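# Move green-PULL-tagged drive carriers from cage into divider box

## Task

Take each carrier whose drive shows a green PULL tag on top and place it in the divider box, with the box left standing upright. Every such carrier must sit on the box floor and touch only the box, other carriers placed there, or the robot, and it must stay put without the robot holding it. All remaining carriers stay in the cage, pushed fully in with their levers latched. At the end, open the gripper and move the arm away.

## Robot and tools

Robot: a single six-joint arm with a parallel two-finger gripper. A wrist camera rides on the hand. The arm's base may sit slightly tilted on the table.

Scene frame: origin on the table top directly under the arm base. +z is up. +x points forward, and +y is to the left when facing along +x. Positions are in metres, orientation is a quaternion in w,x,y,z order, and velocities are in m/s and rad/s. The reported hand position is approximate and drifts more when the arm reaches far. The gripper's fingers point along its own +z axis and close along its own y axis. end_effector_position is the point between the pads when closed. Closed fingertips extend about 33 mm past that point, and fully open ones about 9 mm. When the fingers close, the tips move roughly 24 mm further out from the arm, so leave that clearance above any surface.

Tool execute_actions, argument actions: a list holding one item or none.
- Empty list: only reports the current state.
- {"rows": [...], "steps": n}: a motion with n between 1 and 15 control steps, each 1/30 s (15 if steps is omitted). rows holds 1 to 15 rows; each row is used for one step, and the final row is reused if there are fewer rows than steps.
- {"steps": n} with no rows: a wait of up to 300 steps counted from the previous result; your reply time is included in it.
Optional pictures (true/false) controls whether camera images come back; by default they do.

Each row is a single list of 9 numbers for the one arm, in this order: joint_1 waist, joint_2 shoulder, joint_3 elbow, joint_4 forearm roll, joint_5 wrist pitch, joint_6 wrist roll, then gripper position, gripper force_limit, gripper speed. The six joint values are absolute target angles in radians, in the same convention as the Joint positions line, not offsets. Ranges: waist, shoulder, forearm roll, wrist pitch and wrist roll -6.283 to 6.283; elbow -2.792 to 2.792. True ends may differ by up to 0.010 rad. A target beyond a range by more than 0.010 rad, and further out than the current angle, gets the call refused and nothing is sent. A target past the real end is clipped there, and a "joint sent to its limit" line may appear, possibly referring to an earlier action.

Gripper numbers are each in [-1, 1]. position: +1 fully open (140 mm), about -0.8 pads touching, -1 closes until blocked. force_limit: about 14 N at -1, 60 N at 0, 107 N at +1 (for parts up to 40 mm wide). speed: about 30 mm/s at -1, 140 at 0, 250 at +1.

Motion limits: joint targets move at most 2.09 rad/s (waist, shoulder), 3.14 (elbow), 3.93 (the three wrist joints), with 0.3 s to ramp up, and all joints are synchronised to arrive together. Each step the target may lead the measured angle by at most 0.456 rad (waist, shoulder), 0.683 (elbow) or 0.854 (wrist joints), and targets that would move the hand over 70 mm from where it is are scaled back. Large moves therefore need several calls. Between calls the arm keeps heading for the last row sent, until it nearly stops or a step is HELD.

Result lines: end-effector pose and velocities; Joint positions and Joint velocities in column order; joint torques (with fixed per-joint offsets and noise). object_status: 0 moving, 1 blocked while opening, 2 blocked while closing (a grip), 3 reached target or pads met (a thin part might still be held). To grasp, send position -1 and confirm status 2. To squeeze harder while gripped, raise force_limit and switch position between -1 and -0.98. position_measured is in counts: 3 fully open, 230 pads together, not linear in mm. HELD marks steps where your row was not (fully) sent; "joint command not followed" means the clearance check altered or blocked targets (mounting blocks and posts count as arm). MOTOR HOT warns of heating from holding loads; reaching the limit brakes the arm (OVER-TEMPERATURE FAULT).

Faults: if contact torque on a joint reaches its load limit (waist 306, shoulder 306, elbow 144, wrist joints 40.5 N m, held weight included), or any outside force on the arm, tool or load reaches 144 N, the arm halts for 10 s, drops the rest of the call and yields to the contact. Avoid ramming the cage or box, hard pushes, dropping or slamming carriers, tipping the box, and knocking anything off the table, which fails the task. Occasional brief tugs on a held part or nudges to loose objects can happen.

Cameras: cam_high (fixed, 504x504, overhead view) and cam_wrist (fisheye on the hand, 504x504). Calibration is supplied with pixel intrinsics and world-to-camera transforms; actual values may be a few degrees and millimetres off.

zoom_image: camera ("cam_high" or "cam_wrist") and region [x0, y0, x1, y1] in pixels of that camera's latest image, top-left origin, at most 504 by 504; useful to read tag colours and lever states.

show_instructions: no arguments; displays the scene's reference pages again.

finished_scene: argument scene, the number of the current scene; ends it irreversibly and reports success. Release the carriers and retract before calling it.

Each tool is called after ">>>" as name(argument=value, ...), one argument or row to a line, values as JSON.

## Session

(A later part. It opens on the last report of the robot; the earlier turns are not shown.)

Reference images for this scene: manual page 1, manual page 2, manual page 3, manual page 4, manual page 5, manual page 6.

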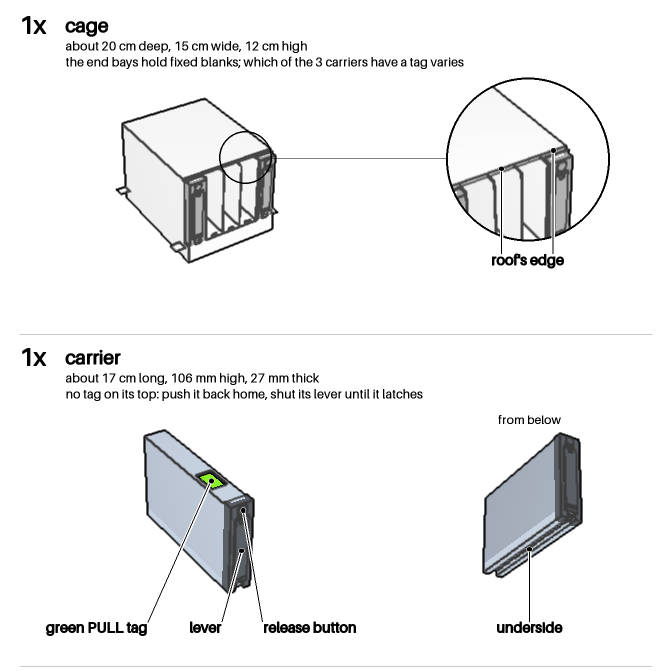

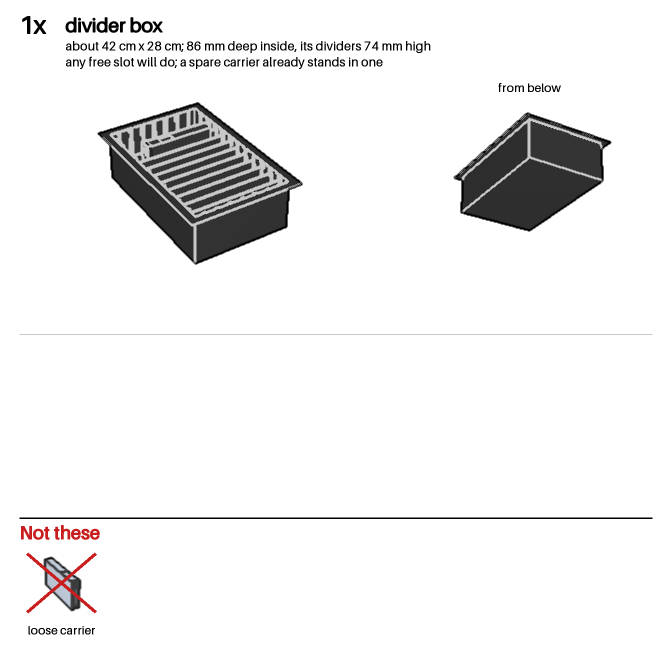

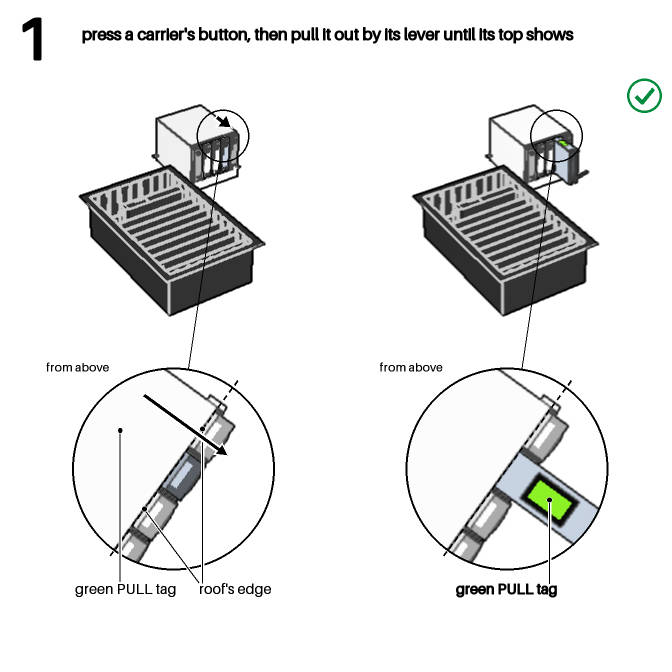

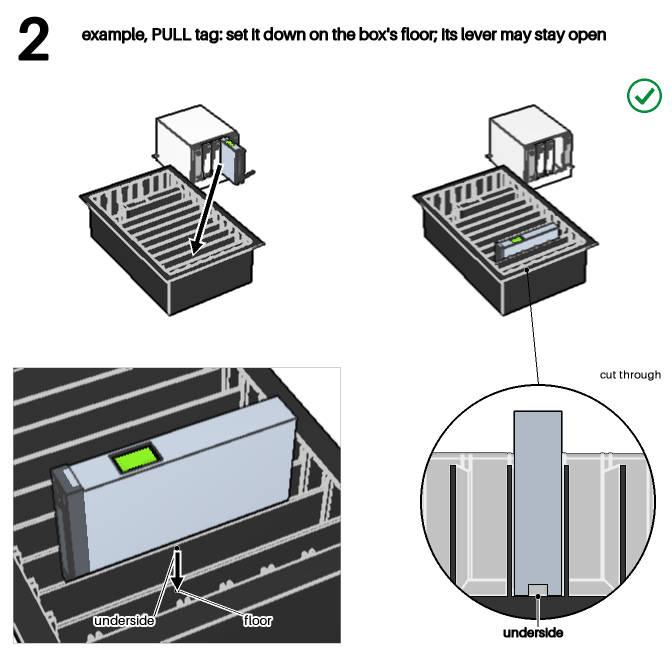

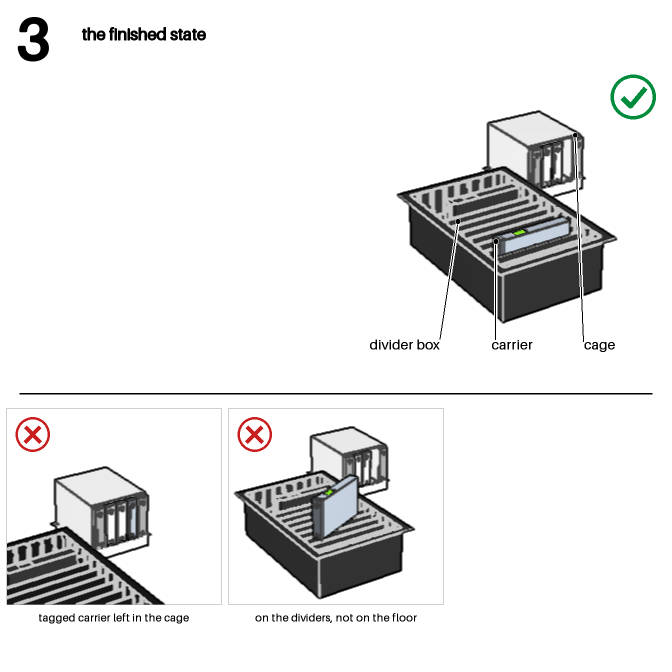

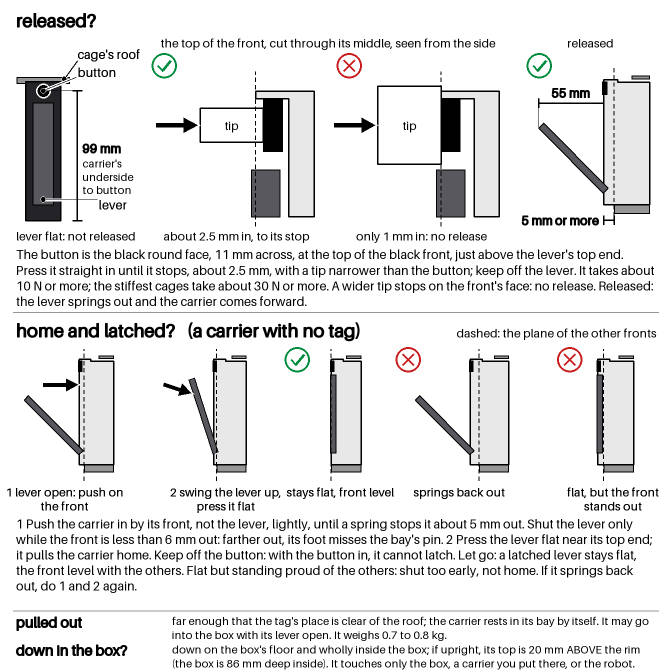

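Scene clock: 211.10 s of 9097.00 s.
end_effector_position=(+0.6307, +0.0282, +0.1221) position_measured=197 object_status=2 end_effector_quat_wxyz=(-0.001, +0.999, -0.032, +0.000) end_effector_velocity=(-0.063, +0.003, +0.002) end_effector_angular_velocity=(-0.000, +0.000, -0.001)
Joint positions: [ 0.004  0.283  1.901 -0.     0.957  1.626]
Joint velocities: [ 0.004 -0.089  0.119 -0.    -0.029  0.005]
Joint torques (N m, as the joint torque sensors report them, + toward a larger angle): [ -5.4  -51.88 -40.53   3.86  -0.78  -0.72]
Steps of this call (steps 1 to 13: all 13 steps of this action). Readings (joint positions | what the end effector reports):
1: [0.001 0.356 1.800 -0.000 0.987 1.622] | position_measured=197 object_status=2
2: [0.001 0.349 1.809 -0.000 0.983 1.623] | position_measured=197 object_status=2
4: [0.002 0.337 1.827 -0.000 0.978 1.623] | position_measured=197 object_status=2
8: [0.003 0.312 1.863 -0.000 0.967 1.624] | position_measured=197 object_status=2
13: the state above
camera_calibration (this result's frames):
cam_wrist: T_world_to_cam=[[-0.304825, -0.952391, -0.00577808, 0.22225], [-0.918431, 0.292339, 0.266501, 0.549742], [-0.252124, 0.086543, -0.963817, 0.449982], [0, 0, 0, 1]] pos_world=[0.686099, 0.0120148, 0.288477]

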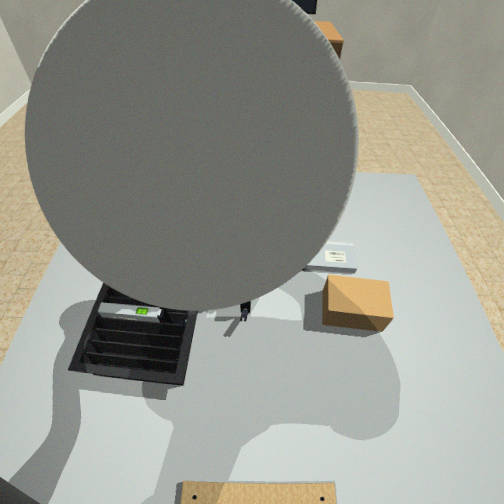

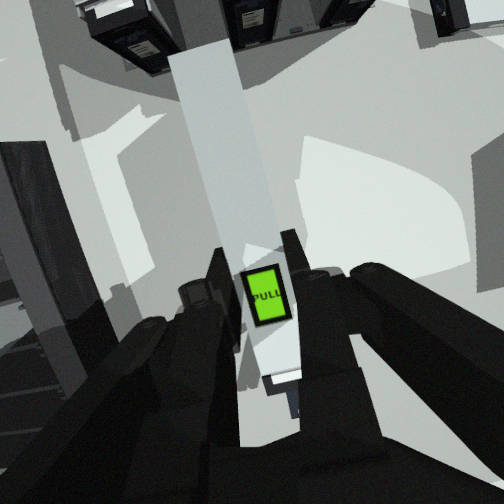

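>>> execute_actions(
  actions=[],
)

Scene clock: 216.07 s of 9097.00 s.
end_effector_position=(+0.6283, +0.0283, +0.1221) position_measured=197 object_status=2 end_effector_quat_wxyz=(-0.001, +0.999, -0.032, +0.000) end_effector_velocity=(-0.001, -0.001, -0.000) end_effector_angular_velocity=(+0.000, +0.001, -0.000)
Joint positions: [0.004 0.28  1.906 0.    0.956 1.626]
Joint velocities: [-0.001  0.     0.001  0.    -0.    -0.001]
Joint torques (N m, as the joint torque sensors report them, + toward a larger angle): [ -0.5  -64.17 -36.34   3.58   0.13   0.06]
Steps of this call (steps 1 to 15: the robot went on to your last target; steps 16 to 90: nothing new was sent; then 1.97 s passed at rest). Readings (joint positions | what the end effector reports):
1: [0.004 0.281 1.903 -0.000 0.957 1.626] | position_measured=197 object_status=2
2: [0.004 0.281 1.904 0.000 0.956 1.626] | position_measured=197 object_status=2
4: [0.004 0.280 1.905 0.000 0.956 1.626] | position_measured=197 object_status=2
8: [0.004 0.280 1.905 0.000 0.956 1.626] | position_measured=197 object_status=2
90: the state above
The arm was judged still, so your last target was given up. Only a new action makes it travel on or press farther. Fingers that are still opening or closing keep moving.
camera_calibration (this result's frames):
cam_wrist: T_world_to_cam=[[-0.304881, -0.952373, -0.00582447, 0.221663], [-0.918421, 0.292382, 0.266488, 0.547437], [-0.252093, 0.0865964, -0.963821, 0.449332], [0, 0, 0, 1]] pos_world=[0.683632, 0.0121348, 0.288482]

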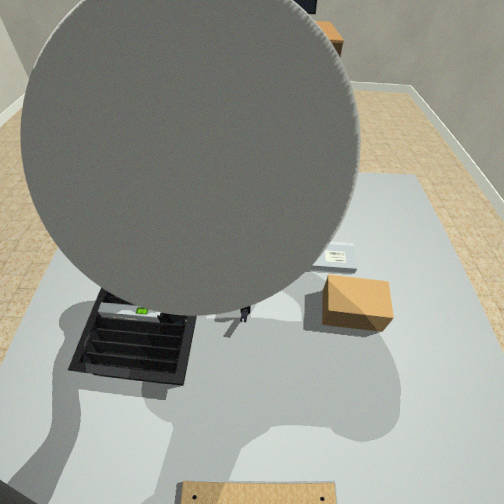

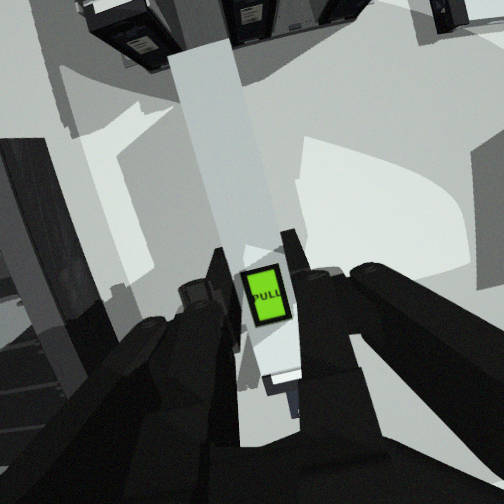

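>>> execute_actions(
  actions=[
    {"rows":[[0.0044,0.2770,1.9028,0,0.9618,1.6259,-1,0.9,-0.3],[0.0044,0.2730,1.8990,0,0.9696,1.6259,-1,0.9,-0.3],[0.0044,0.2680,1.8943,0,0.9793,1.6259,-1,0.9,-0.3],[0.0044,0.2630,1.8895,0,0.9891,1.6259,-1,0.9,-0.3],[0.0044,0.2580,1.8846,0,0.9990,1.6259,-1,0.9,-0.3],[0.0044,0.2530,1.8796,0,1.0090,1.6259,-1,0.9,-0.3],[0.0044,0.2480,1.8745,0,1.0191,1.6259,-1,0.9,-0.3],[0.0044,0.2430,1.8693,0,1.0293,1.6259,-1,0.9,-0.3],[0.0044,0.2380,1.8640,0,1.0396,1.6259,-1,0.9,-0.3],[0.0044,0.2330,1.8585,0,1.0501,1.6259,-1,0.9,-0.3],[0.0044,0.2276,1.8523,0,1.0617,1.6259,-1,0.9,-0.3],[0.0044,0.2230,1.8465,0,1.0721,1.6259,-1,0.9,-0.3],[0.0044,0.2185,1.8405,0,1.0826,1.6259,-1,0.9,-0.3],[0.0044,0.2140,1.8344,0,1.0932,1.6259,-1,0.9,-0.3],[0.0044,0.2095,1.8281,0,1.1040,1.6259,-1,0.9,-0.3]],"steps":15},
  ],
  pictures=false,
)

>>> execute_actions(
  actions=[
    {"rows":[[0.0044,0.2050,1.8216,0,1.1150,1.6259,-1,0.9,-0.3],[0.0044,0.2005,1.8149,0,1.1262,1.6259,-1,0.9,-0.3],[0.0044,0.1960,1.8080,0,1.1376,1.6259,-1,0.9,-0.3],[0.0044,0.1915,1.8008,0,1.1493,1.6259,-1,0.9,-0.3],[0.0044,0.1871,1.7934,0,1.1611,1.6259,-1,0.9,-0.3],[0.0044,0.1871,1.7934,0,1.1611,1.6259,-1,0.9,-0.3],[0.010,0.1875,1.7929,0,1.1612,1.610,-1,0.9,-0.3],[0.020,0.1882,1.7920,0,1.1614,1.583,-1,0.9,-0.3],[0.035,0.1893,1.7907,0,1.1616,1.542,-1,0.9,-0.3],[0.055,0.1907,1.7889,0,1.1620,1.487,-1,0.9,-0.3],[0.075,0.1921,1.7872,0,1.1623,1.433,-1,0.9,-0.3],[0.095,0.1935,1.7854,0,1.1627,1.378,-1,0.9,-0.3],[0.115,0.1950,1.7837,0,1.1629,1.323,-1,0.9,-0.3],[0.135,0.1964,1.7819,0,1.1633,1.268,-1,0.9,-0.3],[0.155,0.1978,1.7801,0,1.1637,1.213,-1,0.9,-0.3]],"steps":15},
  ],
  pictures=false,
)

>>> execute_actions(
  actions=[
    {"rows":[[0.175,0.1992,1.7784,0,1.1640,1.159,-1,0.9,-0.3],[0.195,0.2006,1.7766,0,1.1644,1.104,-1,0.9,-0.3],[0.215,0.2021,1.7748,0,1.1647,1.049,-1,0.9,-0.3],[0.235,0.2035,1.7731,0,1.1650,0.994,-1,0.9,-0.3],[0.255,0.2049,1.7713,0,1.1654,0.940,-1,0.9,-0.3],[0.275,0.2063,1.7696,0,1.1657,0.885,-1,0.9,-0.3],[0.295,0.2077,1.7678,0,1.1661,0.830,-1,0.9,-0.3],[0.315,0.2092,1.7660,0,1.1664,0.775,-1,0.9,-0.3],[0.335,0.2106,1.7643,0,1.1667,0.721,-1,0.9,-0.3],[0.355,0.2120,1.7625,0,1.1671,0.666,-1,0.9,-0.3],[0.375,0.2134,1.7608,0,1.1674,0.611,-1,0.9,-0.3],[0.393,0.2147,1.7592,0,1.1677,0.562,-1,0.9,-0.3],[0.408,0.2158,1.7578,0,1.1680,0.521,-1,0.9,-0.3],[0.419,0.2166,1.7569,0,1.1681,0.490,-1,0.9,-0.3],[0.4267,0.2171,1.7562,0,1.1683,0.4694,-1,0.9,-0.3]],"steps":15},
  ],
  pictures=false,
)

>>> execute_actions(
  actions=[
    {"rows":[[0.4267,0.2171,1.7562,0,1.1683,0.4694,-1,0.9,-0.3]],"steps":10},
  ],
)

Scene clock: 222.60 s of 9097.00 s.
end_effector_position=(+0.6284, +0.0282, +0.1883) position_measured=197 object_status=2 end_effector_quat_wxyz=(-0.001, +0.999, -0.032, +0.000) end_effector_velocity=(+0.002, -0.001, +0.173) end_effector_angular_velocity=(+0.000, -0.002, -0.001)
Joint positions: [ 0.004  0.221  1.844 -0.     1.077  1.626]
Joint velocities: [-0.001 -0.136 -0.178  0.     0.312  0.   ]
Joint torques (N m, as the joint torque sensors report them, + toward a larger angle): [ -1.4  -59.31 -39.1    3.82   0.48   0.01]
Steps of this call (steps 1 to 90: nothing new was sent; then 3.03 s passed at rest; steps 91 to 105: all 15 steps of this action). Readings (joint positions | what the end effector reports):
91: [0.004 0.280 1.906 0.000 0.956 1.626] | position_measured=197 object_status=2
92: [0.004 0.279 1.905 0.000 0.958 1.626] | position_measured=197 object_status=2
94: [0.004 0.274 1.901 -0.000 0.968 1.626] | position_measured=197 object_status=2
98: [0.004 0.256 1.882 -0.000 1.004 1.626] | position_measured=197 object_status=2
105: the state above

Scene clock: 223.10 s of 9097.00 s.
end_effector_position=(+0.6277, +0.0781, +0.2353) position_measured=197 object_status=2 end_effector_quat_wxyz=(-0.001, +0.993, +0.116, +0.000) end_effector_velocity=(-0.016, +0.319, +0.000) end_effector_angular_velocity=(-0.001, -0.001, +1.883)
Joint positions: [ 0.084  0.193  1.787 -0.     1.162  1.409]
Joint velocities: [ 0.505  0.037 -0.045 -0.     0.01  -1.377]
Joint torques (N m, as the joint torque sensors report them, + toward a larger angle): [  1.97 -60.22 -42.39   4.23   0.49  -0.42]
Steps of this call (steps 1 to 15: all 15 steps of this action). Readings (joint positions | what the end effector reports):
1: [0.004 0.217 1.838 -0.000 1.087 1.626] | position_measured=197 object_status=2
2: [0.004 0.212 1.832 -0.000 1.098 1.626] | position_measured=197 object_status=2
4: [0.004 0.203 1.819 -0.000 1.120 1.626] | position_measured=197 object_status=2
8: [0.006 0.189 1.796 -0.000 1.157 1.622] | position_measured=197 object_status=2
15: the state above

Scene clock: 223.60 s of 9097.00 s.
end_effector_position=(+0.5923, +0.2578, +0.2355) position_measured=197 object_status=2 end_effector_quat_wxyz=(-0.001, +0.794, +0.608, +0.001) end_effector_velocity=(-0.115, +0.324, -0.000) end_effector_angular_velocity=(-0.000, -0.003, +1.985)
Joint positions: [ 0.372  0.213  1.761 -0.     1.167  0.621]
Joint velocities: [ 0.533  0.038 -0.046  0.     0.009 -1.452]
Joint torques (N m, as the joint torque sensors report them, + toward a larger angle): [ -7.58 -63.33 -39.18   3.66   0.22   0.26]
Steps of this call (steps 1 to 15: all 15 steps of this action). Readings (joint positions | what the end effector reports):
1: [0.101 0.194 1.785 -0.000 1.163 1.361] | position_measured=197 object_status=2
2: [0.119 0.195 1.783 -0.000 1.163 1.311] | position_measured=197 object_status=2
4: [0.157 0.198 1.780 -0.000 1.164 1.209] | position_measured=197 object_status=2
8: [0.235 0.203 1.773 -0.000 1.165 0.996] | position_measured=197 object_status=2
15: the state above

Scene clock: 223.93 s of 9097.00 s.
end_effector_position=(+0.5796, +0.2910, +0.2355) position_measured=197 object_status=2 end_effector_quat_wxyz=(-0.000, +0.727, +0.687, +0.001) end_effector_velocity=(-0.000, +0.001, +0.000) end_effector_angular_velocity=(+0.001, -0.001, +0.004)
Joint positions: [ 0.427  0.217  1.756 -0.     1.168  0.47 ]
Joint velocities: [ 0.002 -0.    -0.001  0.    -0.    -0.002]
Joint torques (N m, as the joint torque sensors report them, + toward a larger angle): [ -1.63 -62.32 -40.8    4.05   0.19  -0.25]
Steps of this call (steps 1 to 10: all 10 steps of this action). Readings (joint positions | what the end effector reports):
1: [0.389 0.214 1.760 -0.000 1.168 0.574] | position_measured=197 object_status=2
2: [0.404 0.215 1.758 -0.000 1.168 0.533] | position_measured=197 object_status=2
4: [0.422 0.217 1.757 -0.000 1.168 0.482] | position_measured=197 object_status=2
8: [0.426 0.217 1.756 -0.000 1.168 0.470] | position_measured=197 object_status=2
10: the state above
camera_calibration (this result's frames):
cam_wrist: T_world_to_cam=[[0.954713, -0.297497, -0.00433111, -0.463332], [-0.285796, -0.921016, 0.26467, 0.382573], [-0.0827275, -0.251446, -0.964329, 0.523963], [0, 0, 0, 1]] pos_world=[0.595034, 0.346264, 0.40201]

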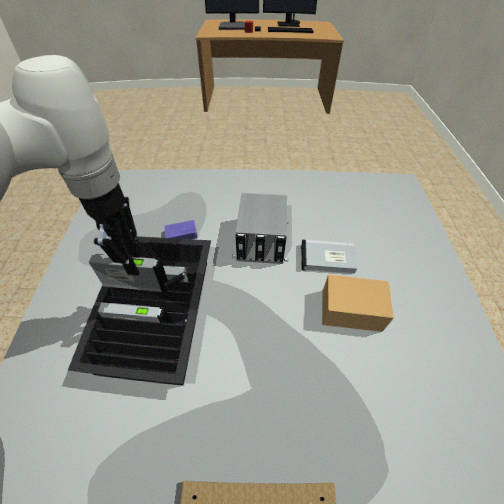

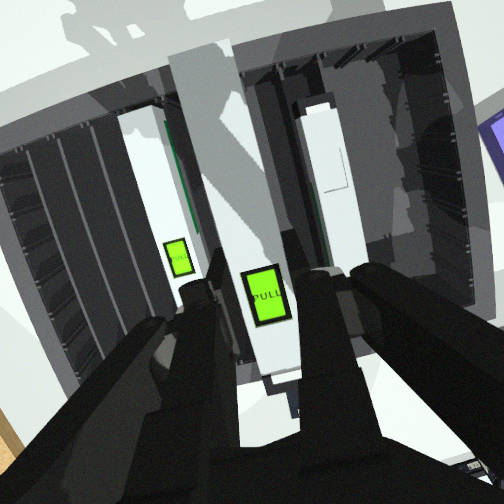

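>>> execute_actions(
  actions=[
    {"rows":[[0.4267,0.2190,1.7594,0,1.1632,0.4694,-1,0.9,-0.3],[0.4267,0.2215,1.7635,0,1.1566,0.4694,-1,0.9,-0.3],[0.4267,0.2243,1.7680,0,1.1493,0.4694,-1,0.9,-0.3],[0.4267,0.2271,1.7725,0,1.1420,0.4694,-1,0.9,-0.3],[0.4267,0.2299,1.7769,0,1.1348,0.4694,-1,0.9,-0.3],[0.4267,0.2327,1.7812,0,1.1277,0.4694,-1,0.9,-0.3],[0.4267,0.2355,1.7855,0,1.1206,0.4694,-1,0.9,-0.3],[0.4267,0.2383,1.7897,0,1.1136,0.4694,-1,0.9,-0.3],[0.4267,0.2408,1.7934,0,1.1074,0.4694,-1,0.9,-0.3],[0.4267,0.2425,1.7959,0,1.1032,0.4694,-1,0.9,-0.3],[0.4267,0.2435,1.7974,0,1.1007,0.4694,-1,0.9,-0.3]],"steps":15},
  ],
)

>>> zoom_image(
  camera="cam_wrist",
  region=[190, 50, 380, 240],
)

Scene clock: 227.53 s of 9097.00 s.
end_effector_position=(+0.5796, +0.2912, +0.1979) position_measured=197 object_status=2 end_effector_quat_wxyz=(-0.001, +0.727, +0.687, +0.001) end_effector_velocity=(-0.001, -0.000, -0.007) end_effector_angular_velocity=(-0.001, -0.001, +0.001)
Joint positions: [0.427 0.243 1.797 0.    1.101 0.469]
Joint velocities: [ 0.001  0.004  0.009 -0.001 -0.013  0.   ]
Joint torques (N m, as the joint torque sensors report them, + toward a larger angle): [ -1.25 -63.4  -39.86   3.96  -0.19  -0.07]
Steps of this call (steps 1 to 15: the robot went on to your last target; steps 16 to 90: nothing new was sent; then 0.10 s passed at rest; steps 91 to 105: all 15 steps of this action). Readings (joint positions | what the end effector reports):
91: [0.427 0.217 1.756 0.000 1.168 0.469] | position_measured=197 object_status=2
92: [0.427 0.218 1.756 0.000 1.167 0.469] | position_measured=197 object_status=2
94: [0.427 0.221 1.762 0.000 1.158 0.469] | position_measured=197 object_status=2
98: [0.427 0.232 1.779 0.000 1.131 0.469] | position_measured=197 object_status=2
105: the state above
camera_calibration (this result's frames):
cam_wrist: T_world_to_cam=[[0.954786, -0.297263, -0.004341, -0.463527], [-0.285577, -0.921114, 0.264565, 0.392606], [-0.082644, -0.251363, -0.964358, 0.487694], [0, 0, 0, 1]] pos_world=[0.594993, 0.346434, 0.364429]

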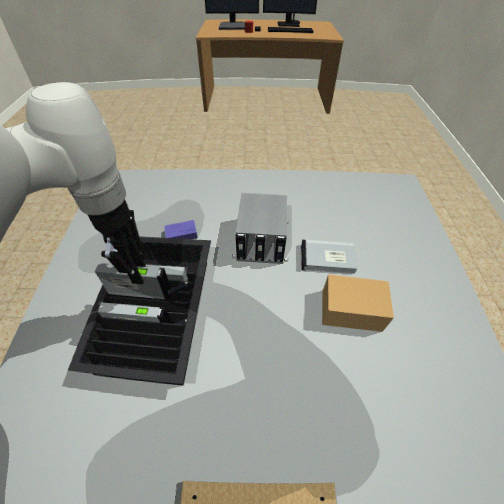

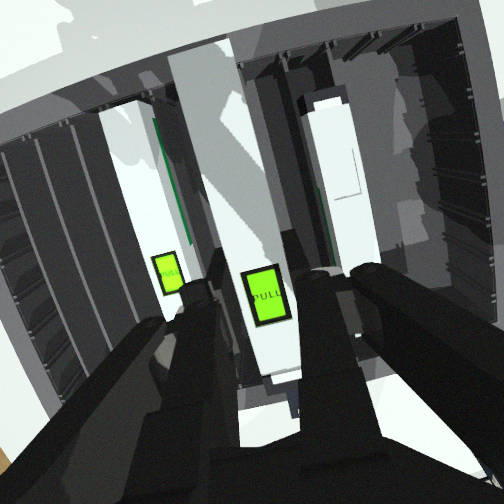

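Region (190, 50, 380, 240) of cam_wrist's 504x504 image, scaled by 2.653, with more detail than that image has.

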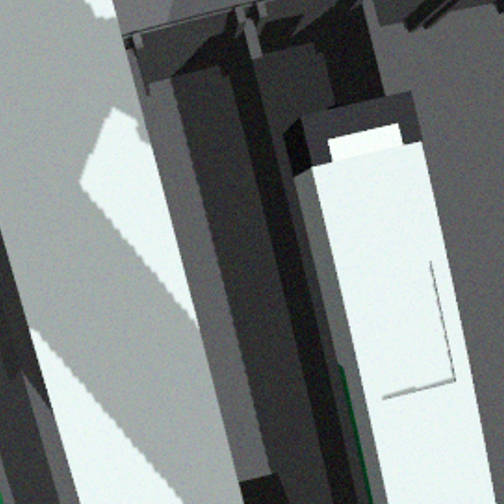

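>>> zoom_image(
  camera="cam_wrist",
  region=[220, 45, 310, 135],
)

Region (220, 45, 310, 135) of cam_wrist's 504x504 image, scaled by 5.600, with more detail than that image has.

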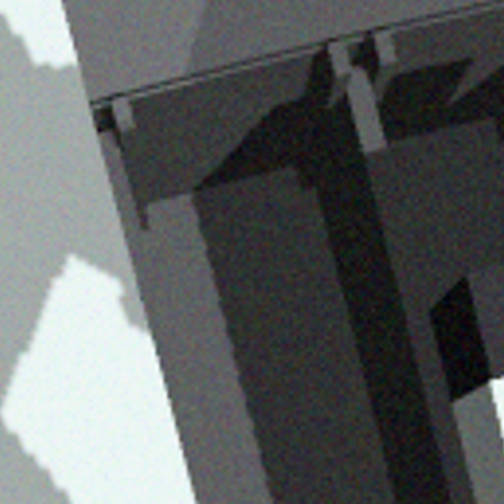

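>>> execute_actions(
  actions=[
    {"rows":[[0.4271,0.2429,1.7982,0,1.1005,0.4698,-1,0.9,-0.3],[0.4275,0.24225,1.7990,0,1.1003,0.4702,-1,0.9,-0.3]],"steps":12},
  ],
)

>>> zoom_image(
  camera="cam_wrist",
  region=[190, 45, 380, 235],
)

Scene clock: 231.50 s of 9097.00 s.
end_effector_position=(+0.5786, +0.2913, +0.1975) position_measured=197 object_status=2 end_effector_quat_wxyz=(-0.001, +0.727, +0.687, +0.001) end_effector_velocity=(-0.000, -0.001, -0.000) end_effector_angular_velocity=(-0.000, +0.001, -0.000)
Joint positions: [ 0.427  0.242  1.799 -0.     1.1    0.47 ]
Joint velocities: [-0.    -0.     0.001 -0.     0.     0.   ]
Joint torques (N m, as the joint torque sensors report them, + toward a larger angle): [ -1.13 -64.89 -39.7    3.85   0.03  -0.09]
Steps of this call (steps 1 to 15: the robot went on to your last target; steps 16 to 90: nothing new was sent; then 0.57 s passed at rest; steps 91 to 102: all 12 steps of this action). Readings (joint positions | what the end effector reports):
91: [0.427 0.243 1.797 -0.000 1.101 0.469] | position_measured=197 object_status=2
92: [0.427 0.244 1.798 0.000 1.101 0.469] | position_measured=197 object_status=2
94: [0.427 0.243 1.799 -0.000 1.100 0.470] | position_measured=197 object_status=2
98: [0.427 0.242 1.799 -0.000 1.100 0.470] | position_measured=197 object_status=2
102: the state above
camera_calibration (this result's frames):
cam_wrist: T_world_to_cam=[[0.954797, -0.297226, -0.00435812, -0.462554], [-0.285527, -0.921096, 0.264683, 0.392444], [-0.0826848, -0.251474, -0.964326, 0.487262], [0, 0, 0, 1]] pos_world=[0.593988, 0.346529, 0.363991]

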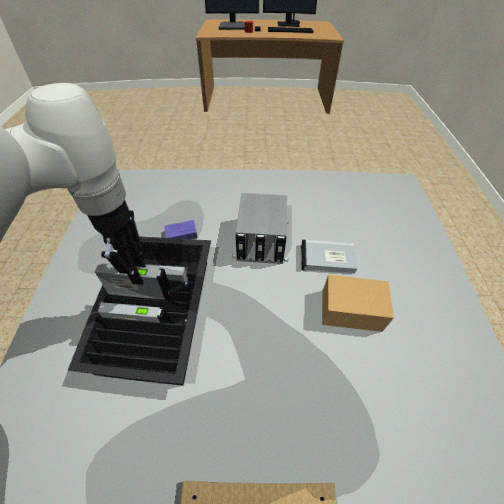

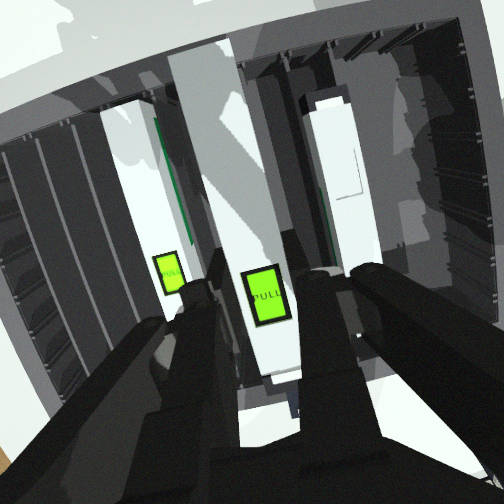

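Region (190, 45, 380, 235) of cam_wrist's 504x504 image, scaled by 2.653, with more detail than that image has.

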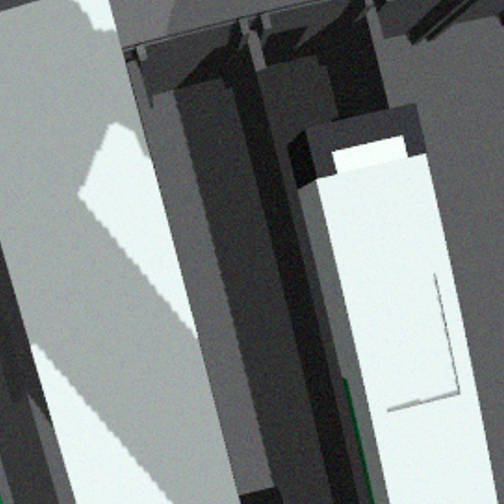

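>>> execute_actions(
  actions=[
    {"rows":[[0.4275,0.2430,1.8000,0,1.0986,0.4702,-1,0.9,-0.3],[0.4275,0.2438,1.8011,0,1.0967,0.4702,-1,0.9,-0.3],[0.4275,0.2446,1.8022,0,1.0948,0.4702,-1,0.9,-0.3],[0.4275,0.2454,1.8033,0,1.0929,0.4702,-1,0.9,-0.3],[0.4275,0.2463,1.8044,0,1.0909,0.4702,-1,0.9,-0.3],[0.4275,0.2471,1.8055,0,1.0890,0.4702,-1,0.9,-0.3],[0.4275,0.2480,1.8066,0,1.0870,0.4702,-1,0.9,-0.3],[0.4275,0.2488,1.8077,0,1.0851,0.4702,-1,0.9,-0.3],[0.4275,0.2497,1.8089,0,1.0830,0.4702,-1,0.9,-0.3],[0.4275,0.2505,1.8100,0,1.0811,0.4702,-1,0.9,-0.3],[0.4275,0.2514,1.8111,0,1.0791,0.4702,-1,0.9,-0.3],[0.4275,0.25225,1.8122,0,1.0771,0.4702,-1,0.9,-0.3]],"steps":15},
  ],
  pictures=false,
)

Scene clock: 235.37 s of 9097.00 s.
end_effector_position=(+0.5786, +0.2913, +0.1849) position_measured=197 object_status=2 end_effector_quat_wxyz=(-0.000, +0.727, +0.687, +0.001) end_effector_velocity=(+0.001, +0.001, -0.006) end_effector_angular_velocity=(+0.001, -0.003, +0.000)
Joint positions: [ 0.428  0.252  1.812 -0.     1.078  0.47 ]
Joint velocities: [ 0.001  0.005  0.005 -0.    -0.014  0.001]
Joint torques (N m, as the joint torque sensors report them, + toward a larger angle): [ -0.54 -67.47 -39.21   4.     0.04   0.03]
Steps of this call (steps 1 to 15: the robot went on to your last target; steps 16 to 90: nothing new was sent; then 0.37 s passed at rest; steps 91 to 105: all 15 steps of this action). Readings (joint positions | what the end effector reports):
91: [0.428 0.242 1.799 -0.000 1.100 0.470] | position_measured=197 object_status=2
92: [0.427 0.242 1.799 -0.000 1.100 0.470] | position_measured=197 object_status=2
94: [0.428 0.243 1.801 -0.000 1.097 0.470] | position_measured=197 object_status=2
98: [0.428 0.247 1.805 -0.000 1.089 0.470] | position_measured=197 object_status=2
105: the state above

Clear. Continue down.

>>> execute_actions(
  actions=[
    {"rows":[[0.4275,0.2535,1.8137,0,1.0744,0.4702,-1,0.9,-0.3],[0.4275,0.2554,1.8160,0,1.0702,0.4702,-1,0.9,-0.3],[0.4275,0.2573,1.8183,0,1.0660,0.4702,-1,0.9,-0.3],[0.4275,0.2592,1.8206,0,1.0618,0.4702,-1,0.9,-0.3],[0.4275,0.2611,1.8228,0,1.0577,0.4702,-1,0.9,-0.3],[0.4275,0.2630,1.8250,0,1.0536,0.4702,-1,0.9,-0.3],[0.4275,0.2650,1.8273,0,1.0493,0.4702,-1,0.9,-0.3],[0.4275,0.2669,1.8295,0,1.0452,0.4702,-1,0.9,-0.3],[0.4275,0.2689,1.8317,0,1.0410,0.4702,-1,0.9,-0.3],[0.4275,0.2708,1.8339,0,1.0369,0.4702,-1,0.9,-0.3],[0.4275,0.2728,1.8361,0,1.0327,0.4702,-1,0.9,-0.3],[0.4275,0.2747,1.8382,0,1.0287,0.4702,-1,0.9,-0.3],[0.4275,0.2767,1.8403,0,1.0246,0.4702,-1,0.9,-0.3],[0.4275,0.2787,1.8424,0,1.0205,0.4702,-1,0.9,-0.3],[0.4275,0.2806,1.8445,0,1.0165,0.4702,-1,0.9,-0.3]],"steps":15},
  ],
)

Scene clock: 237.97 s of 9097.00 s.
end_effector_position=(+0.5786, +0.2914, +0.1559) position_measured=197 object_status=2 end_effector_quat_wxyz=(-0.000, +0.727, +0.687, +0.001) end_effector_velocity=(+0.000, +0.001, -0.067) end_effector_angular_velocity=(+0.000, -0.000, -0.000)
Joint positions: [ 0.428  0.276  1.84  -0.     1.026  0.47 ]
Joint velocities: [ 0.001  0.059  0.061 -0.    -0.12   0.001]
Joint torques (N m, as the joint torque sensors report them, + toward a larger angle): [ -2.86 -67.04 -38.64   3.61   0.26  -0.05]
Steps of this call (steps 1 to 15: the robot went on to your last target; steps 16 to 63: nothing new was sent; steps 64 to 78: all 15 steps of this action). Readings (joint positions | what the end effector reports):
64: [0.428 0.252 1.812 -0.000 1.077 0.470] | position_measured=197 object_status=2
65: [0.428 0.253 1.813 -0.000 1.076 0.470] | position_measured=197 object_status=2
67: [0.428 0.255 1.816 -0.000 1.071 0.470] | position_measured=197 object_status=2
71: [0.428 0.262 1.824 -0.000 1.055 0.470] | position_measured=197 object_status=2
78: the state above
camera_calibration (this result's frames):
cam_wrist: T_world_to_cam=[[0.954796, -0.297229, -0.00433787, -0.46274], [-0.285536, -0.921098, 0.264666, 0.40356], [-0.0826618, -0.251463, -0.96433, 0.447143], [0, 0, 0, 1]] pos_world=[0.594015, 0.346619, 0.322378]

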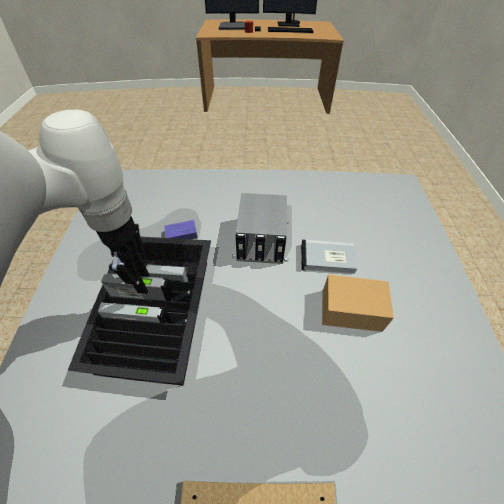

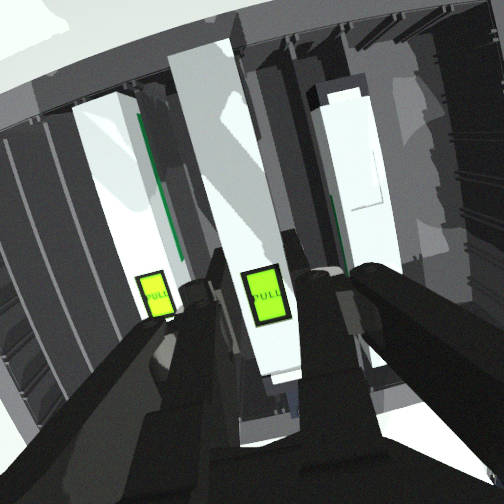

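>>> execute_actions(
  actions=[
    {"rows":[[0.4275,0.2820,1.8459,0,1.0137,0.4702,-1,0.9,-0.3],[0.4275,0.2840,1.8479,0,1.0097,0.4702,-1,0.9,-0.3],[0.4275,0.2862,1.8501,0,1.0053,0.4702,-1,0.9,-0.3],[0.4275,0.2884,1.8522,0,1.0010,0.4702,-1,0.9,-0.3],[0.4275,0.2906,1.8543,0,0.9967,0.4702,-1,0.9,-0.3],[0.4275,0.2928,1.8564,0,0.9924,0.4702,-1,0.9,-0.3],[0.4275,0.2950,1.8585,0,0.9881,0.4702,-1,0.9,-0.3],[0.4275,0.2972,1.8605,0,0.9839,0.4702,-1,0.9,-0.3],[0.4275,0.2994,1.8625,0,0.9797,0.4702,-1,0.9,-0.3],[0.4275,0.3014,1.8643,0,0.9759,0.4702,-1,0.9,-0.3],[0.4275,0.3030,1.8658,0,0.9728,0.4702,-1,0.9,-0.3],[0.4275,0.3044,1.8670,0,0.9702,0.4702,-1,0.9,-0.3],[0.4275,0.3054,1.8679,0,0.9683,0.4702,-1,0.9,-0.3]],"steps":15},
  ],
  pictures=false,
)

>>> execute_actions(
  actions=[
    {"rows":[[0.4275,0.3057,1.8682,0,0.9677,0.4702,-1,0.9,-0.3],[0.4275,0.3060,1.8684,0,0.9672,0.4702,-1,0.9,-0.3],[0.4275,0.3063,1.8687,0,0.9666,0.4702,-1,0.9,-0.3],[0.4275,0.3066,1.8689,0,0.9661,0.4702,-1,0.9,-0.3],[0.4275,0.3069,1.8692,0,0.9655,0.4702,-1,0.9,-0.3],[0.4275,0.3072,1.8694,0,0.9650,0.4702,-1,0.9,-0.3],[0.4275,0.3075,1.8697,0,0.9644,0.4702,-1,0.9,-0.3],[0.4275,0.3078,1.8699,0,0.9639,0.4702,-1,0.9,-0.3]],"steps":15},
  ],
  pictures=false,
)

Scene clock: 241.80 s of 9097.00 s.
end_effector_position=(+0.5785, +0.2914, +0.1244) position_measured=197 object_status=2 end_effector_quat_wxyz=(-0.001, +0.727, +0.687, +0.001) end_effector_velocity=(-0.000, -0.001, -0.019) end_effector_angular_velocity=(+0.000, +0.001, -0.001)
Joint positions: [0.428 0.305 1.867 0.    0.97  0.47 ]
Joint velocities: [-0.001  0.018  0.016  0.001 -0.034 -0.001]
Joint torques (N m, as the joint torque sensors report them, + toward a larger angle): [ -2.72 -73.04 -39.31   3.84  -0.39  -0.12]
Steps of this call (steps 1 to 15: the robot went on to your last target; steps 16 to 90: nothing new was sent; then 0.33 s passed at rest; steps 91 to 105: all 15 steps of this action). Readings (joint positions | what the end effector reports):
91: [0.428 0.281 1.845 0.000 1.016 0.470] | position_measured=197 object_status=2
92: [0.428 0.281 1.845 0.000 1.015 0.470] | position_measured=197 object_status=2
94: [0.428 0.284 1.848 0.000 1.010 0.470] | position_measured=197 object_status=2
98: [0.428 0.292 1.856 0.000 0.994 0.470] | position_measured=197 object_status=2
105: the state above

Scene clock: 242.30 s of 9097.00 s.
end_effector_position=(+0.5786, +0.2914, +0.1211) position_measured=197 object_status=2 end_effector_quat_wxyz=(-0.001, +0.727, +0.687, +0.001) end_effector_velocity=(-0.000, -0.000, -0.001) end_effector_angular_velocity=(-0.000, +0.001, -0.001)
Joint positions: [0.428 0.308 1.87  0.    0.964 0.47 ]
Joint velocities: [-0.     0.     0.001  0.    -0.     0.   ]
Joint torques (N m, as the joint torque sensors report them, + toward a larger angle): [ -1.57 -64.78 -34.78   3.4   -0.22  -0.07]
Steps of this call (steps 1 to 15: all 15 steps of this action). Readings (joint positions | what the end effector reports):
1: [0.428 0.305 1.868 0.000 0.969 0.470] | position_measured=197 object_status=2
2: [0.428 0.305 1.868 0.000 0.968 0.470] | position_measured=197 object_status=2
4: [0.428 0.306 1.868 0.000 0.967 0.470] | position_measured=197 object_status=2
8: [0.428 0.307 1.869 0.000 0.965 0.470] | position_measured=197 object_status=2
15: the state above

>>> execute_actions(
  actions=[
    {"rows":[[0.4275,0.3080,1.8701,0,0.9635,0.4702,-1,0.9,-0.3],[0.4275,0.3082,1.8703,0,0.9631,0.4702,-1,0.9,-0.3],[0.4275,0.3084,1.8704,0,0.9628,0.4702,-1,0.9,-0.3]],"steps":10},
  ],
  pictures=false,
)

Scene clock: 244.10 s of 9097.00 s.
end_effector_position=(+0.5787, +0.2914, +0.1205) position_measured=197 object_status=2 end_effector_quat_wxyz=(-0.000, +0.727, +0.687, +0.001) end_effector_velocity=(+0.001, -0.000, +0.000) end_effector_angular_velocity=(+0.001, -0.001, -0.001)
Joint positions: [0.428 0.308 1.87  0.    0.963 0.47 ]
Joint velocities: [-0.001 -0.    -0.     0.001 -0.    -0.   ]
Joint torques (N m, as the joint torque sensors report them, + toward a larger angle): [ -4.63 -54.65 -26.05   2.91  -0.1   -0.16]
Steps of this call (steps 1 to 15: the robot went on to your last target; steps 16 to 44: nothing new was sent; steps 45 to 54: all 10 steps of this action). Readings (joint positions | what the end effector reports):
45: [0.428 0.308 1.870 0.000 0.964 0.470] | position_measured=197 object_status=2
46: [0.428 0.308 1.870 0.000 0.964 0.470] | position_measured=197 object_status=2
48: [0.428 0.308 1.870 0.000 0.963 0.470] | position_measured=197 object_status=2
52: [0.428 0.308 1.870 0.000 0.963 0.470] | position_measured=197 object_status=2
54: the state above

Firm contact. Back off slightly and release.

>>> execute_actions(
  actions=[
    {"rows":[[0.4275,0.3081,1.8702,0,0.9633,0.4702,-1,0.9,-0.3],[0.4275,0.3079,1.8700,0,0.9637,0.4702,-1,0.9,-0.3],[0.4275,0.3079,1.8700,0,0.9637,0.4702,-1,0.9,-0.3],[0.4275,0.3079,1.8700,0,0.9637,0.4702,-0.35,0.9,-0.7]],"steps":15},
  ],
)

Scene clock: 245.80 s of 9097.00 s.
end_effector_position=(+0.5783, +0.2913, +0.1207) position_measured=173 object_status=0 end_effector_quat_wxyz=(-0.001, +0.727, +0.687, +0.000) end_effector_velocity=(-0.000, -0.000, +0.000) end_effector_angular_velocity=(-0.000, -0.000, +0.001)
Joint positions: [ 0.428  0.308  1.87  -0.     0.964  0.47 ]
Joint velocities: [-0.    -0.001  0.001 -0.     0.    -0.001]
Joint torques (N m, as the joint torque sensors report them, + toward a larger angle): [ -1.98 -63.99 -32.87   3.46   0.04  -0.02]
Steps of this call (steps 1 to 15: the robot went on to your last target; steps 16 to 36: nothing new was sent; steps 37 to 51: all 15 steps of this action). Readings (joint positions | what the end effector reports):
37: [0.428 0.308 1.870 0.000 0.963 0.470] | position_measured=197 object_status=2
38: [0.428 0.308 1.870 0.000 0.963 0.470] | position_measured=197 object_status=2
40: [0.428 0.308 1.870 -0.000 0.963 0.470] | position_measured=197 object_status=0
44: [0.428 0.308 1.870 -0.000 0.964 0.470] | position_measured=186 object_status=0
51: the state above
camera_calibration (this result's frames):
cam_wrist: T_world_to_cam=[[0.954807, -0.297191, -0.00466687, -0.462642], [-0.285387, -0.921043, 0.265019, 0.412563], [-0.0830596, -0.25171, -0.964232, 0.413501], [0, 0, 0, 1]] pos_world=[0.593818, 0.346577, 0.287215]

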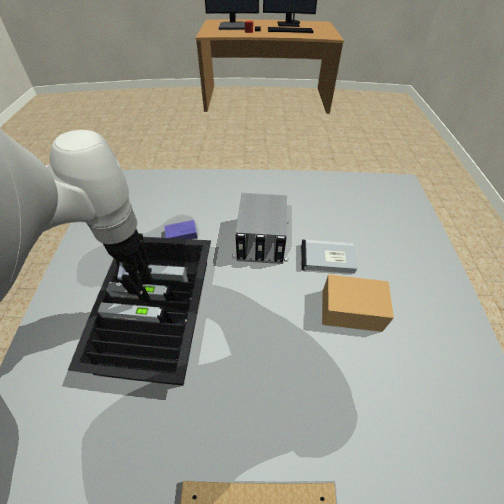

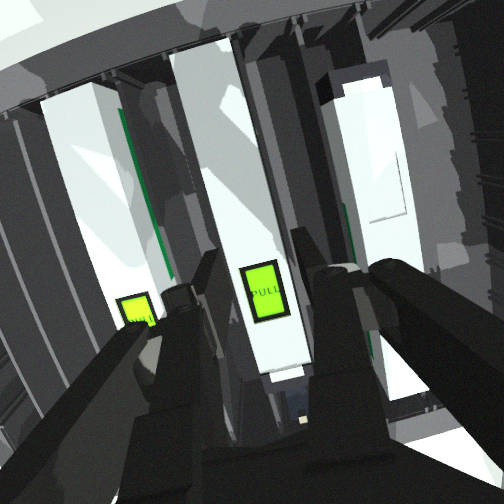

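>>> execute_actions(
  actions=[
    {"rows":[[0.4275,0.3054,1.8679,0,0.9683,0.4702,-0.35,0.9,-0.7],[0.4275,0.3014,1.8643,0,0.9759,0.4702,-0.35,0.9,-0.7],[0.4275,0.2950,1.8585,0,0.9881,0.4702,-0.35,0.9,-0.7],[0.4275,0.2884,1.8522,0,1.0010,0.4702,-0.35,0.9,-0.7],[0.4275,0.2806,1.8445,0,1.0165,0.4702,-0.35,0.9,-0.7],[0.4275,0.2728,1.8361,0,1.0327,0.4702,-0.35,0.9,-0.7],[0.4275,0.2650,1.8273,0,1.0493,0.4702,-0.35,0.9,-0.7],[0.4275,0.2573,1.8183,0,1.0660,0.4702,-0.35,0.9,-0.7],[0.4275,0.2497,1.8089,0,1.0830,0.4702,-0.35,0.9,-0.7],[0.4275,0.2422,1.7990,0,1.1004,0.4702,-0.35,0.9,-0.7],[0.4275,0.2350,1.7885,0,1.1181,0.4702,-0.35,0.9,-0.7],[0.4275,0.2280,1.7775,0,1.1361,0.4702,-0.35,0.9,-0.7],[0.4275,0.2215,1.7665,0,1.1536,0.4702,-0.35,0.9,-0.7],[0.4275,0.2158,1.7578,0,1.1680,0.4702,-0.35,0.9,-0.7],[0.435,0.2110,1.7490,0,1.1816,0.4702,-0.35,0.9,-0.7]],"steps":15},
  ],
  pictures=false,
)

>>> execute_actions(
  actions=[
    {"rows":[[0.45,0.2070,1.7410,0,1.1936,0.4702,-0.35,0.9,-0.7],[0.475,0.2040,1.7340,0,1.2036,0.4702,-0.35,0.9,-0.7],[0.505,0.2020,1.7290,0,1.2106,0.4702,-0.35,0.9,-0.7],[0.54,0.2000,1.7250,0,1.2166,0.4702,-0.35,0.9,-0.7],[0.58,0.2,1.725,0,1.2166,0.4702,-0.35,0.9,-0.7],[0.62,0.2,1.725,0,1.2166,0.4702,-0.35,0.9,-0.7],[0.66,0.2,1.725,0,1.2166,0.4702,-0.35,0.9,-0.7],[0.70,0.2,1.725,0,1.2166,0.4702,-0.35,0.9,-0.7],[0.74,0.2,1.725,0,1.2166,0.4702,-0.35,0.9,-0.7],[0.78,0.2,1.725,0,1.2166,0.4702,-0.35,0.9,-0.7],[0.82,0.2,1.725,0,1.2166,0.4702,-0.35,0.9,-0.7],[0.86,0.2,1.725,0,1.2166,0.4702,-0.35,0.9,-0.7],[0.90,0.2,1.725,0,1.2166,0.4702,-0.35,0.9,-0.7],[0.93,0.2,1.725,0,1.2166,0.4702,-0.35,0.9,-0.7],[0.95,0.2,1.725,0,1.2166,0.4702,-0.35,0.9,-0.7]],"steps":15},
  ],
  pictures=false,
)

>>> execute_actions(
  actions=[
    {"steps":20},
  ],
)

>>> zoom_image(
  camera="cam_high",
  region=[70, 230, 220, 380],
)

>>> zoom_image(
  camera="cam_high",
  region=[225, 210, 300, 285],
)

Scene clock: 251.70 s of 9097.00 s.
end_effector_position=(+0.5789, +0.2914, +0.2192) position_measured=173 object_status=3 end_effector_quat_wxyz=(-0.000, +0.727, +0.687, +0.001) end_effector_velocity=(-0.002, +0.000, +0.278) end_effector_angular_velocity=(+0.001, -0.001, +0.001)
Joint positions: [0.428 0.227 1.775 0.    1.139 0.47 ]
Joint velocities: [ 0.002 -0.194 -0.3    0.     0.493  0.   ]
Joint torques (N m, as the joint torque sensors report them, + toward a larger angle): [ -1.14 -57.73 -35.8    3.71   0.24  -0.09]
Steps of this call (steps 1 to 15: the robot went on to your last target; steps 16 to 90: nothing new was sent; then 2.40 s passed at rest; steps 91 to 105: all 15 steps of this action). Readings (joint positions | what the end effector reports):
91: [0.428 0.308 1.870 0.000 0.964 0.470] | position_measured=173 object_status=3
92: [0.428 0.307 1.869 0.000 0.965 0.470] | position_measured=173 object_status=3
94: [0.428 0.302 1.864 0.000 0.976 0.470] | position_measured=173 object_status=3
98: [0.428 0.278 1.841 0.000 1.023 0.470] | position_measured=173 object_status=3
105: the state above

Scene clock: 252.20 s of 9097.00 s.
end_effector_position=(+0.4763, +0.4395, +0.2617) position_measured=173 object_status=3 end_effector_quat_wxyz=(-0.000, +0.624, +0.781, +0.001) end_effector_velocity=(-0.301, +0.325, +0.004) end_effector_angular_velocity=(-0.000, -0.000, +0.683)
Joint positions: [0.706 0.201 1.727 0.    1.214 0.47 ]
Joint velocities: [ 0.683 -0.002 -0.004  0.     0.007 -0.   ]
Joint torques (N m, as the joint torque sensors report them, + toward a larger angle): [  2.8  -58.17 -38.67   4.13  -0.12  -0.08]
Steps of this call (steps 1 to 15: all 15 steps of this action). Readings (joint positions | what the end effector reports):
1: [0.428 0.221 1.765 0.000 1.155 0.470] | position_measured=173 object_status=3
2: [0.433 0.216 1.756 0.000 1.169 0.470] | position_measured=173 object_status=3
4: [0.458 0.208 1.743 0.000 1.190 0.470] | position_measured=173 object_status=3
8: [0.545 0.202 1.729 0.000 1.211 0.470] | position_measured=173 object_status=3
15: the state above

Scene clock: 252.87 s of 9097.00 s.
end_effector_position=(+0.3561, +0.5414, +0.2632) position_measured=173 object_status=3 end_effector_quat_wxyz=(-0.000, +0.525, +0.851, +0.001) end_effector_velocity=(-0.001, -0.001, -0.001) end_effector_angular_velocity=(-0.002, +0.000, +0.001)
Joint positions: [0.95  0.2   1.725 0.    1.217 0.47 ]
Joint velocities: [ 0.001  0.     0.001 -0.001 -0.    -0.   ]
Joint torques (N m, as the joint torque sensors report them, + toward a larger angle): [  0.45 -57.26 -37.71   4.07  -0.06  -0.06]
Steps of this call (steps 1 to 20: the robot went on to your last target). Readings (joint positions | what the end effector reports):
1: [0.729 0.201 1.726 0.000 1.215 0.470] | position_measured=173 object_status=3
2: [0.753 0.201 1.726 0.000 1.215 0.470] | position_measured=173 object_status=3
4: [0.799 0.200 1.726 0.000 1.215 0.470] | position_measured=173 object_status=3
8: [0.891 0.200 1.725 0.000 1.216 0.470] | position_measured=173 object_status=3
20: the state above
camera_calibration (this result's frames):
cam_wrist: T_world_to_cam=[[0.975757, 0.21883, -0.00342196, -0.462641], [0.211908, -0.940755, 0.264718, 0.375384], [0.054709, -0.259026, -0.96432, 0.550276], [0, 0, 0, 1]] pos_world=[0.341773, 0.59692, 0.429688]

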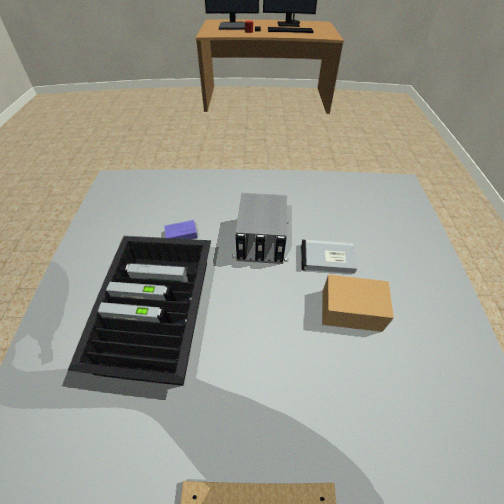

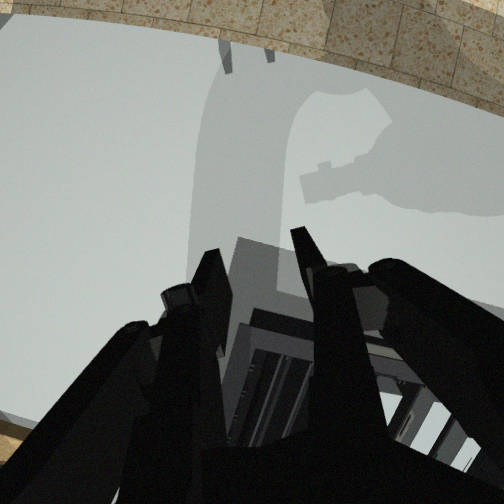

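Region (70, 230, 220, 380) of cam_high's 504x504 image, scaled by 3.360, with more detail than that image has.

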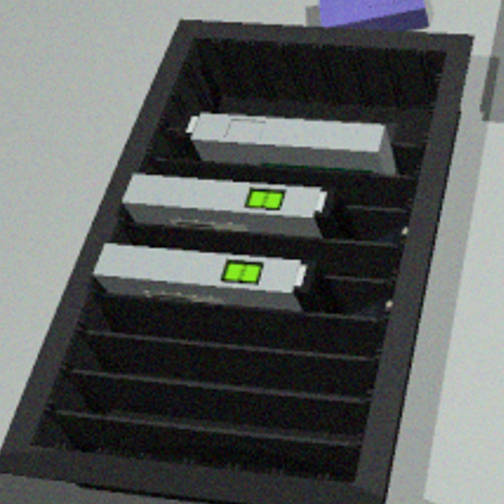

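Region (225, 210, 300, 285) of cam_high's 504x504 image, scaled by 6.720, with more detail than that image has.

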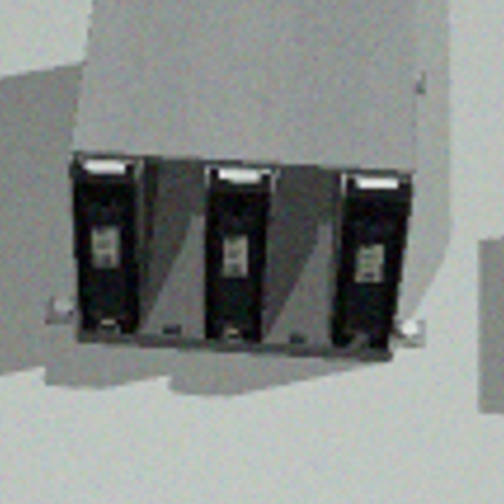

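Both tagged carriers look level in the box, and the middle carrier is flush with the blanks.

>>> finished_scene(
  scene=2,
)

The scene is finished: the task was done.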